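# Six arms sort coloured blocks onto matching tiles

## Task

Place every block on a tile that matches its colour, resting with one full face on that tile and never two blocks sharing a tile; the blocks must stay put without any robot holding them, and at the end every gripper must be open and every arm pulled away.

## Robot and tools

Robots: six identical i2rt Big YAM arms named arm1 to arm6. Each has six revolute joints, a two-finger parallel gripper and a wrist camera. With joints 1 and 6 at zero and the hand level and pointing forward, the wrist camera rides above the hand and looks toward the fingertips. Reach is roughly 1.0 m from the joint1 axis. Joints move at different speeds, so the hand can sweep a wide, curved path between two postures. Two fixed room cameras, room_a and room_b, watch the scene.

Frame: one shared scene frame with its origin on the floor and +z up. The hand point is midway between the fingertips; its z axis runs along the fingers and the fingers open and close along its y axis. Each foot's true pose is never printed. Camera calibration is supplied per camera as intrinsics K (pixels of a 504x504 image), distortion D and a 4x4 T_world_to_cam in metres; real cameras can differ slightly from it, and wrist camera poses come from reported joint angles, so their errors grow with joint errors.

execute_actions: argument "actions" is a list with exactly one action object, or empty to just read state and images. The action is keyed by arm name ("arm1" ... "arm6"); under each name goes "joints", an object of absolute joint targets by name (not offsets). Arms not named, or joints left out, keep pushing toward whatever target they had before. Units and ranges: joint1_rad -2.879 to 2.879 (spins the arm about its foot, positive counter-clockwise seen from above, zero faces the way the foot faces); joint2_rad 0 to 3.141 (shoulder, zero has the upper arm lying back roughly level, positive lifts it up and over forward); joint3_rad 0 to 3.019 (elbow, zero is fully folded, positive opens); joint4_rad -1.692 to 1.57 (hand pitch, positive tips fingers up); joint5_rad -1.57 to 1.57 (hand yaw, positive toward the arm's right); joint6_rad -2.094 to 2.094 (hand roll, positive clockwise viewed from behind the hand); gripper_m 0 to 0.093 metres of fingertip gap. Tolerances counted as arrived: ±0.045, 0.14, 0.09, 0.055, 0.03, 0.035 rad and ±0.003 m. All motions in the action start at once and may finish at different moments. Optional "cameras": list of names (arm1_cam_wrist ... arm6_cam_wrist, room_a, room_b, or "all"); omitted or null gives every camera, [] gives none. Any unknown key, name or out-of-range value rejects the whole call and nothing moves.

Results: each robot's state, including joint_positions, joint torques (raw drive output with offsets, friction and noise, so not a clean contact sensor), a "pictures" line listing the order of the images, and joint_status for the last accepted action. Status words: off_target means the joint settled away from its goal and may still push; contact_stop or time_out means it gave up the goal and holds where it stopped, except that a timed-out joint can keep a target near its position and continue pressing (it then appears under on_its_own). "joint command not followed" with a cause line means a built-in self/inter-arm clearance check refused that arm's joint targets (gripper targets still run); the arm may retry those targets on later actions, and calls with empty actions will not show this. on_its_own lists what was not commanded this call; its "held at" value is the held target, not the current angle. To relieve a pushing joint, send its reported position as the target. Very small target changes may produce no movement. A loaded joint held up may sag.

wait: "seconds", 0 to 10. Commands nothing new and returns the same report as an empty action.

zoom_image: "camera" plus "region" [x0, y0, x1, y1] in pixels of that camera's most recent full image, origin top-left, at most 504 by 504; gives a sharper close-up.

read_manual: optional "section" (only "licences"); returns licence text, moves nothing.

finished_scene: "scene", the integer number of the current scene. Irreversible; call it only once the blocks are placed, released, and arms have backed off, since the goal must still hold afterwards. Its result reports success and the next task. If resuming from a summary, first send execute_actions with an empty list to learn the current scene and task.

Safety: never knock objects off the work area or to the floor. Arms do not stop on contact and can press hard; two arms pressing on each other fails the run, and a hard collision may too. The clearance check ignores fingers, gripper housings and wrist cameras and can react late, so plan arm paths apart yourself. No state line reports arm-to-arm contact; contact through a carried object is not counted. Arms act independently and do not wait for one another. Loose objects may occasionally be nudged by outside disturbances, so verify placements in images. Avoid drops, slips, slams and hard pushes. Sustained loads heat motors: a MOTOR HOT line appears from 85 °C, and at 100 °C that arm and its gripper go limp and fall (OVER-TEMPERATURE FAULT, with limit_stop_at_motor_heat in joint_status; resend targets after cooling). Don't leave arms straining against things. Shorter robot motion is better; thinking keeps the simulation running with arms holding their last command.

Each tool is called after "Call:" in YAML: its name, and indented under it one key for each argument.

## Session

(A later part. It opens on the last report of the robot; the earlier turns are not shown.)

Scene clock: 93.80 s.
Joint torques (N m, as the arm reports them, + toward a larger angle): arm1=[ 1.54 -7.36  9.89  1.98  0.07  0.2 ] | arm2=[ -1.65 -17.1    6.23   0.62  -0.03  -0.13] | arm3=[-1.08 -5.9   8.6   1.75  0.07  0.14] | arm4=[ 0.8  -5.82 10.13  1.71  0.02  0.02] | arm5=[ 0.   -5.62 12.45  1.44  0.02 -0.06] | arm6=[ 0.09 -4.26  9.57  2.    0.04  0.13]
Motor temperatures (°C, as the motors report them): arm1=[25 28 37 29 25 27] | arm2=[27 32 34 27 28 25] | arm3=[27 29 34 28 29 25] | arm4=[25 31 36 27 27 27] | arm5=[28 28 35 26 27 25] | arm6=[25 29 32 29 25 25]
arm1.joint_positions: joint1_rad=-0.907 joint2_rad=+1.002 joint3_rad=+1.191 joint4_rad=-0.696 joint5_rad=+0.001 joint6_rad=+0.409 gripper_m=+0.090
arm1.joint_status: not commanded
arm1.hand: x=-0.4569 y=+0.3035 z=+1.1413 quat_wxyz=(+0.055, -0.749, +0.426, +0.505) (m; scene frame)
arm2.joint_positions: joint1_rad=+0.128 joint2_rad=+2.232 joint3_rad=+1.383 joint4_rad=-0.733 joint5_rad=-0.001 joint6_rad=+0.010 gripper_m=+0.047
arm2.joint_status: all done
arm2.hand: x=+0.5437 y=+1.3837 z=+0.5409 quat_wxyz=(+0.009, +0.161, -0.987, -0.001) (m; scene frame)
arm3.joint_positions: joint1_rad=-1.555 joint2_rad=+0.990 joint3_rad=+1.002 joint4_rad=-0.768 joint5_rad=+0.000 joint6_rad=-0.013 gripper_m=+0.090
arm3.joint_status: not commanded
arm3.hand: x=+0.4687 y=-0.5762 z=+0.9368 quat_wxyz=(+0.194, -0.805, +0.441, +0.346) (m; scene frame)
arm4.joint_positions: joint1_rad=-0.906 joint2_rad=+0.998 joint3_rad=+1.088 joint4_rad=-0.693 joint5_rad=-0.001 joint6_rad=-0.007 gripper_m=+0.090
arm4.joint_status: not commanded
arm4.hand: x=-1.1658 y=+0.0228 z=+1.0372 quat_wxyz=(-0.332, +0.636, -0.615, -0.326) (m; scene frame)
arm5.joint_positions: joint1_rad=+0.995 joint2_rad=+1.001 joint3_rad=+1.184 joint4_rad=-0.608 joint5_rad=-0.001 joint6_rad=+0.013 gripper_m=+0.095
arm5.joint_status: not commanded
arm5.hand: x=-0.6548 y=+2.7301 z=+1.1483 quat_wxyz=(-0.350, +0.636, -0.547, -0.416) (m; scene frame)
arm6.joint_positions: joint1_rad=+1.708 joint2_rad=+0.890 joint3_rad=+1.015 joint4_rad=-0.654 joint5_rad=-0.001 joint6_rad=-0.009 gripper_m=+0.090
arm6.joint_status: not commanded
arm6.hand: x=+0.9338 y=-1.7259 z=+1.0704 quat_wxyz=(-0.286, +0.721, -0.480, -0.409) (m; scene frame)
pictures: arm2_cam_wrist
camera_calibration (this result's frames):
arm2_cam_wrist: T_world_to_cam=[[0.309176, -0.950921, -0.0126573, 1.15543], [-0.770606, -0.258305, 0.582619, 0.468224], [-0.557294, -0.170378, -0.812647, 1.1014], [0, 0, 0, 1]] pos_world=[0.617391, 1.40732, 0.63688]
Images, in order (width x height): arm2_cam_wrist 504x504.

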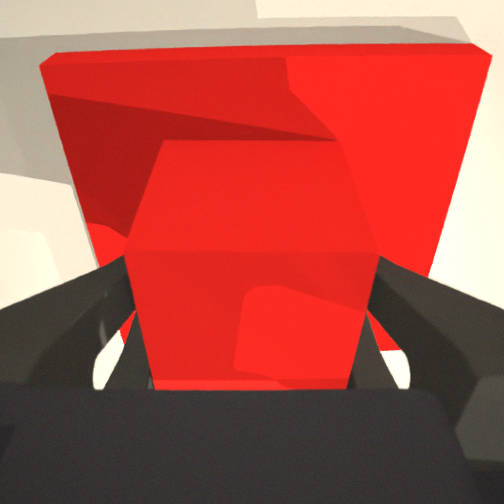

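Call:
execute_actions:
  actions:
    - {"arm2":{"joints":{"gripper_m":0.09}}}
  cameras: ["arm2_cam_wrist"]

Call:
execute_actions:
  actions:
    - {"arm2":{"joints":{"joint2_rad":1.45}}}
  cameras: []

Call:
execute_actions:
  actions:
    - {"arm2":{"joints":{"joint2_rad":1.3,"joint3_rad":1.1,"joint4_rad":-0.6}},"arm4":{"joints":{"joint1_rad":-0.25,"joint2_rad":1.45,"joint3_rad":1.3,"joint4_rad":-0.7}},"arm5":{"joints":{"joint1_rad":1.66,"joint2_rad":1.45,"joint3_rad":1.19}}}

Scene clock: 95.03 s.
Joint torques (N m, as the arm reports them, + toward a larger angle): arm1=[ 1.56 -7.68  9.96  1.98  0.08  0.17] | arm2=[ -1.17 -17.04   6.21   0.64  -0.01  -0.14] | arm3=[-1.09 -5.89  8.59  1.75  0.07  0.14] | arm4=[ 0.83 -6.32 10.19  1.7  -0.01 -0.01] | arm5=[ 0.86 -6.32 12.6   1.41  0.05 -0.02] | arm6=[ 0.49 -4.08  9.52  1.95 -0.05  0.14]
Motor temperatures (°C, as the motors report them): arm1=[25 28 37 29 25 27] | arm2=[27 33 34 27 28 25] | arm3=[27 28 34 28 29 25] | arm4=[25 31 36 27 27 27] | arm5=[28 28 35 26 27 25] | arm6=[25 29 32 29 25 25]
arm1.joint_positions: joint1_rad=-0.907 joint2_rad=+1.002 joint3_rad=+1.191 joint4_rad=-0.696 joint5_rad=+0.001 joint6_rad=+0.409 gripper_m=+0.090
arm1.joint_status: not commanded
arm1.hand: x=-0.4569 y=+0.3035 z=+1.1413 quat_wxyz=(+0.055, -0.749, +0.426, +0.505) (m; scene frame)
arm2.joint_positions: joint1_rad=+0.128 joint2_rad=+2.232 joint3_rad=+1.383 joint4_rad=-0.733 joint5_rad=-0.001 joint6_rad=+0.010 gripper_m=+0.090
arm2.joint_status: all done
arm2.hand: x=+0.5438 y=+1.3838 z=+0.5411 quat_wxyz=(+0.008, +0.161, -0.987, -0.001) (m; scene frame)
arm3.joint_positions: joint1_rad=-1.555 joint2_rad=+0.990 joint3_rad=+1.002 joint4_rad=-0.768 joint5_rad=+0.000 joint6_rad=-0.013 gripper_m=+0.090
arm3.joint_status: not commanded
arm3.hand: x=+0.4687 y=-0.5762 z=+0.9368 quat_wxyz=(+0.194, -0.805, +0.441, +0.346) (m; scene frame)
arm4.joint_positions: joint1_rad=-0.906 joint2_rad=+0.998 joint3_rad=+1.088 joint4_rad=-0.693 joint5_rad=-0.001 joint6_rad=-0.007 gripper_m=+0.090
arm4.joint_status: not commanded
arm4.hand: x=-1.1658 y=+0.0228 z=+1.0372 quat_wxyz=(-0.332, +0.636, -0.615, -0.326) (m; scene frame)
arm5.joint_positions: joint1_rad=+0.995 joint2_rad=+1.001 joint3_rad=+1.184 joint4_rad=-0.608 joint5_rad=-0.001 joint6_rad=+0.013 gripper_m=+0.095
arm5.joint_status: not commanded
arm5.hand: x=-0.6548 y=+2.7301 z=+1.1483 quat_wxyz=(-0.350, +0.636, -0.547, -0.416) (m; scene frame)
arm6.joint_positions: joint1_rad=+1.708 joint2_rad=+0.890 joint3_rad=+1.015 joint4_rad=-0.654 joint5_rad=-0.001 joint6_rad=-0.009 gripper_m=+0.090
arm6.joint_status: not commanded
arm6.hand: x=+0.9338 y=-1.7259 z=+1.0704 quat_wxyz=(-0.286, +0.721, -0.480, -0.409) (m; scene frame)
pictures: arm2_cam_wrist
camera_calibration (this result's frames):
arm2_cam_wrist: T_world_to_cam=[[0.309179, -0.950919, -0.0126649, 1.15543], [-0.770816, -0.258377, 0.582309, 0.468573], [-0.557001, -0.170276, -0.812869, 1.10145], [0, 0, 0, 1]] pos_world=[0.617457, 1.40734, 0.637113]
Images, in order (width x height): arm2_cam_wrist 504x504.

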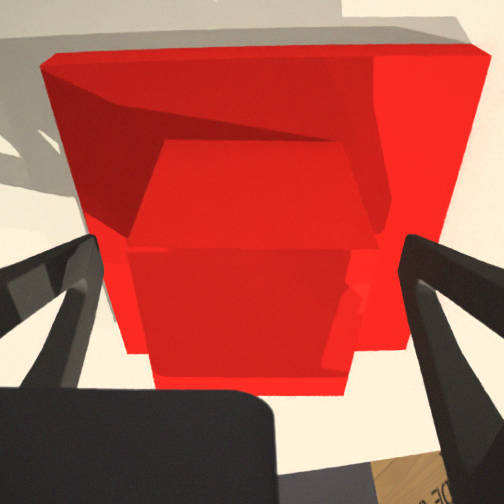

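Scene clock: 96.67 s.
Joint torques (N m, as the arm reports them, + toward a larger angle): arm1=[ 1.62 -6.84  9.82  2.05  0.05  0.19] | arm2=[ -1.29 -10.73  10.86   1.76  -0.04  -0.12] | arm3=[-1.08 -5.91  8.59  1.76  0.07  0.14] | arm4=[ 0.72 -6.27 10.18  1.78 -0.01  0.02] | arm5=[-0.34 -5.96 12.55  1.22  0.1  -0.03] | arm6=[ 0.39 -4.97  9.43  1.62  0.    0.19]
Motor temperatures (°C, as the motors report them): arm1=[25 28 37 29 25 27] | arm2=[27 33 34 27 28 25] | arm3=[27 28 34 28 29 25] | arm4=[25 31 36 27 27 27] | arm5=[28 28 35 26 27 25] | arm6=[25 29 32 29 25 25]
arm1.joint_positions: joint1_rad=-0.907 joint2_rad=+1.002 joint3_rad=+1.191 joint4_rad=-0.696 joint5_rad=+0.001 joint6_rad=+0.409 gripper_m=+0.090
arm1.joint_status: not commanded
arm1.hand: x=-0.4569 y=+0.3035 z=+1.1413 quat_wxyz=(+0.055, -0.749, +0.426, +0.505) (m; scene frame)
arm2.joint_positions: joint1_rad=+0.128 joint2_rad=+1.457 joint3_rad=+1.378 joint4_rad=-0.731 joint5_rad=-0.001 joint6_rad=+0.010 gripper_m=+0.090
arm2.joint_status: all done
arm2.hand: x=+0.5835 y=+1.3960 z=+0.9922 quat_wxyz=(-0.363, +0.150, -0.917, -0.065) (m; scene frame)
arm3.joint_positions: joint1_rad=-1.555 joint2_rad=+0.990 joint3_rad=+1.002 joint4_rad=-0.768 joint5_rad=+0.000 joint6_rad=-0.013 gripper_m=+0.090
arm3.joint_status: not commanded
arm3.hand: x=+0.4687 y=-0.5762 z=+0.9368 quat_wxyz=(+0.194, -0.805, +0.441, +0.346) (m; scene frame)
arm4.joint_positions: joint1_rad=-0.906 joint2_rad=+0.998 joint3_rad=+1.088 joint4_rad=-0.693 joint5_rad=-0.001 joint6_rad=-0.007 gripper_m=+0.090
arm4.joint_status: not commanded
arm4.hand: x=-1.1658 y=+0.0228 z=+1.0372 quat_wxyz=(-0.332, +0.636, -0.615, -0.326) (m; scene frame)
arm5.joint_positions: joint1_rad=+0.995 joint2_rad=+1.001 joint3_rad=+1.184 joint4_rad=-0.608 joint5_rad=-0.001 joint6_rad=+0.013 gripper_m=+0.095
arm5.joint_status: not commanded
arm5.hand: x=-0.6548 y=+2.7301 z=+1.1483 quat_wxyz=(-0.350, +0.636, -0.547, -0.416) (m; scene frame)
arm6.joint_positions: joint1_rad=+1.708 joint2_rad=+0.890 joint3_rad=+1.015 joint4_rad=-0.654 joint5_rad=-0.001 joint6_rad=-0.009 gripper_m=+0.090
arm6.joint_status: not commanded
arm6.hand: x=+0.9338 y=-1.7259 z=+1.0704 quat_wxyz=(-0.286, +0.721, -0.480, -0.409) (m; scene frame)
pictures: none
No camera images: the call's "cameras" was empty. Leave "cameras" out to get every camera's image.

Scene clock: 98.07 s.
Joint torques (N m, as the arm reports them, + toward a larger angle): arm1=[ 1.65 -7.39  9.84  1.96  0.05  0.18] | arm2=[-1.38 -7.64 10.    2.27 -0.04 -0.13] | arm3=[-1.11 -5.89  8.59  1.75  0.07  0.13] | arm4=[ -0.59 -14.94  11.13   1.49  -0.02   0.03] | arm5=[ -1.26 -16.31  11.64   0.91   0.07  -0.02] | arm6=[ 0.13 -3.54  9.5   1.9   0.01  0.12]
Motor temperatures (°C, as the motors report them): arm1=[25 28 37 29 25 27] | arm2=[27 32 34 27 28 25] | arm3=[27 28 34 28 29 25] | arm4=[25 31 36 27 27 27] | arm5=[28 28 35 26 27 25] | arm6=[25 29 32 29 25 25]
arm1.joint_positions: joint1_rad=-0.907 joint2_rad=+1.002 joint3_rad=+1.191 joint4_rad=-0.696 joint5_rad=+0.001 joint6_rad=+0.409 gripper_m=+0.090
arm1.joint_status: not commanded
arm1.hand: x=-0.4569 y=+0.3035 z=+1.1413 quat_wxyz=(+0.055, -0.749, +0.426, +0.505) (m; scene frame)
arm2.joint_positions: joint1_rad=+0.128 joint2_rad=+1.300 joint3_rad=+1.101 joint4_rad=-0.630 joint5_rad=-0.001 joint6_rad=+0.010 gripper_m=+0.090
arm2.joint_status: all done
arm2.hand: x=+0.5170 y=+1.3730 z=+0.9426 quat_wxyz=(-0.355, +0.150, -0.921, -0.064) (m; scene frame)
arm3.joint_positions: joint1_rad=-1.555 joint2_rad=+0.990 joint3_rad=+1.002 joint4_rad=-0.768 joint5_rad=+0.000 joint6_rad=-0.013 gripper_m=+0.090
arm3.joint_status: not commanded
arm3.hand: x=+0.4687 y=-0.5762 z=+0.9368 quat_wxyz=(+0.194, -0.805, +0.441, +0.346) (m; scene frame)
arm4.joint_positions: joint1_rad=-0.238 joint2_rad=+1.464 joint3_rad=+1.269 joint4_rad=-0.693 joint5_rad=-0.001 joint6_rad=-0.006 gripper_m=+0.090
arm4.joint_status: all done
arm4.hand: x=-1.5220 y=+0.0144 z=+0.9007 quat_wxyz=(-0.147, +0.855, -0.400, -0.296) (m; scene frame)
arm5.joint_positions: joint1_rad=+1.671 joint2_rad=+1.477 joint3_rad=+1.174 joint4_rad=-0.608 joint5_rad=-0.001 joint6_rad=+0.013 gripper_m=+0.095
arm5.joint_status: all done
arm5.hand: x=-1.0010 y=+2.6446 z=+0.8992 quat_wxyz=(-0.116, +0.881, -0.344, -0.304) (m; scene frame)
arm6.joint_positions: joint1_rad=+1.708 joint2_rad=+0.890 joint3_rad=+1.015 joint4_rad=-0.654 joint5_rad=-0.001 joint6_rad=-0.009 gripper_m=+0.090
arm6.joint_status: not commanded
arm6.hand: x=+0.9338 y=-1.7259 z=+1.0704 quat_wxyz=(-0.286, +0.721, -0.480, -0.409) (m; scene frame)
pictures: arm1_cam_wrist, arm2_cam_wrist, arm3_cam_wrist, arm4_cam_wrist, arm5_cam_wrist, arm6_cam_wrist, room_a, room_b
camera_calibration (this result's frames):
arm1_cam_wrist: T_world_to_cam=[[0.692326, 0.630481, -0.350967, 0.524032], [0.518833, -0.772979, -0.365125, 0.891876], [-0.501495, 0.070692, -0.862268, 0.855986], [0, 0, 0, 1]] pos_world=[-0.396263, 0.298498, 1.24765]
arm2_cam_wrist: T_world_to_cam=[[0.320281, -0.947027, -0.0236783, 1.15792], [-0.940069, -0.314642, -0.131422, 1.04887], [0.11701, 0.0643513, -0.991044, 0.908445], [0, 0, 0, 1]] pos_world=[0.508852, 1.36814, 1.06557]
arm3_cam_wrist: T_world_to_cam=[[0.841247, 0.54064, 0.00353385, -0.0859216], [0.530901, -0.824821, -0.194459, -0.535241], [-0.102218, 0.165464, -0.980904, 1.187], [0, 0, 0, 1]] pos_world=[0.477774, -0.591432, 1.06056]
arm4_cam_wrist: T_world_to_cam=[[0.772715, 0.63475, 0.00187023, 1.1645], [0.633609, -0.771143, -0.0622747, 1.03968], [-0.0380866, 0.0493056, -0.998057, 0.969104], [0, 0, 0, 1]] pos_world=[-1.52167, 0.0147891, 1.02979]
arm5_cam_wrist: T_world_to_cam=[[0.664485, 0.747288, -0.0044631, -1.30789], [0.74667, -0.664157, -0.037139, 2.54144], [-0.0307177, 0.0213458, -0.9993, 0.936349], [0, 0, 0, 1]] pos_world=[-0.999776, 2.6453, 1.02424]
arm6_cam_wrist: T_world_to_cam=[[0.926265, 0.375686, 0.0298882, -0.244134], [0.354491, -0.841589, -0.407511, -1.34855], [-0.127942, 0.388058, -0.912711, 1.89076], [0, 0, 0, 1]] pos_world=[0.946091, -1.77694, 1.18347]
Images, in order (width x height): arm1_cam_wrist 504x504, arm2_cam_wrist 504x504, arm3_cam_wrist 504x504, arm4_cam_wrist 504x504, arm5_cam_wrist 504x504, arm6_cam_wrist 504x504, room_a 504x504, room_b 504x504.

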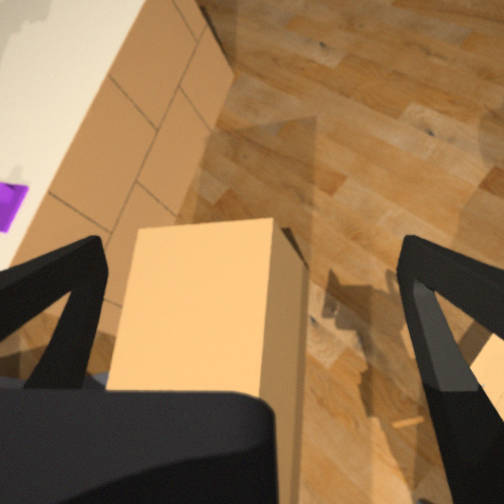

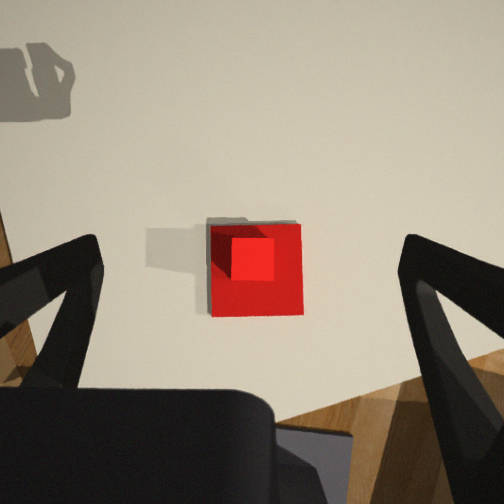

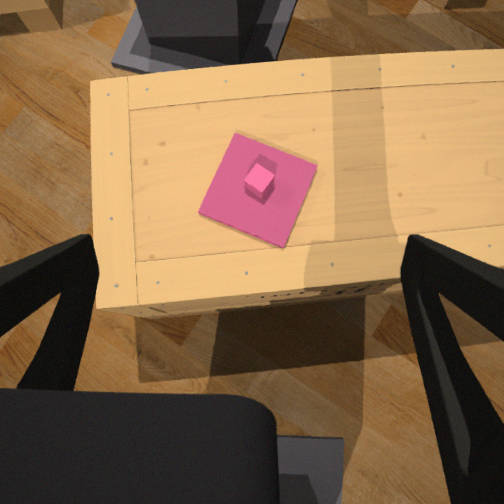

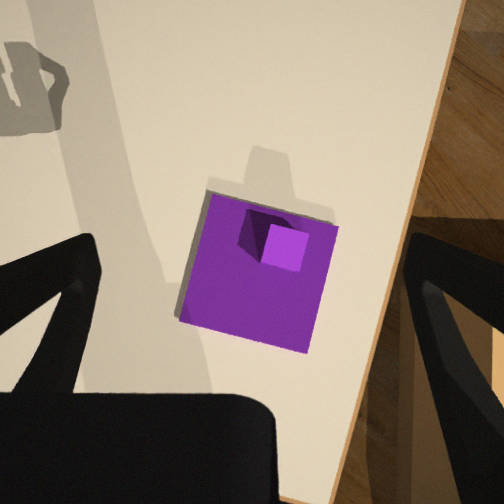

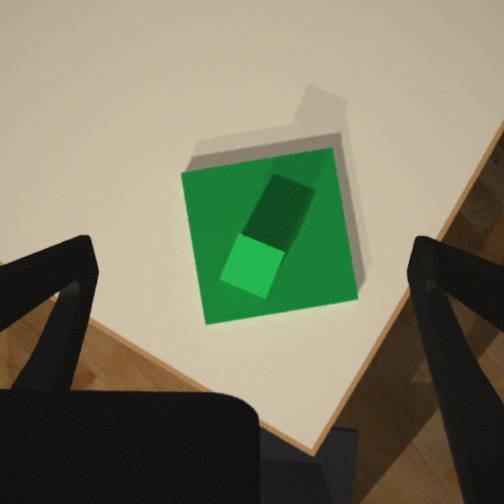

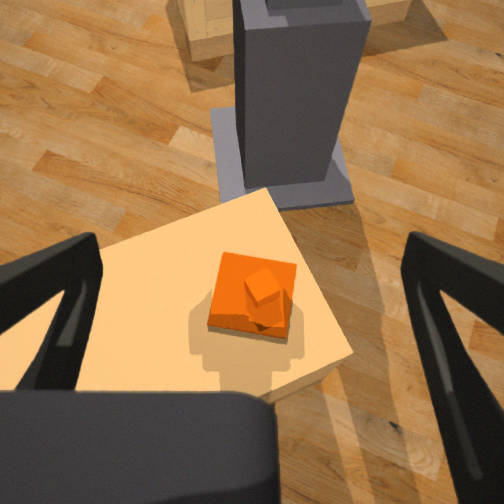

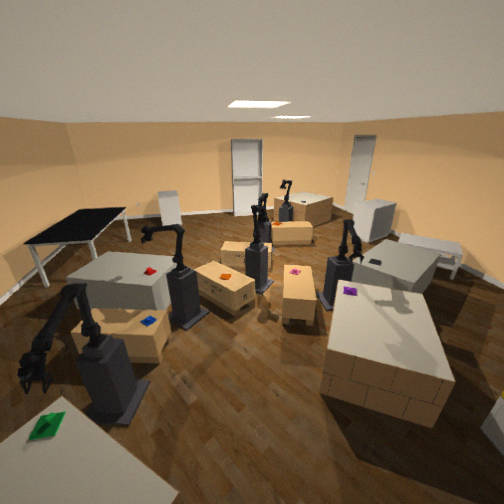

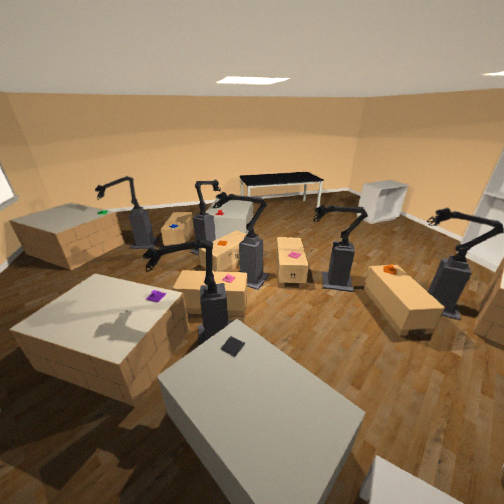

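All look placed.

Call:
finished_scene:
  scene: 1

The scene is finished: the task was done.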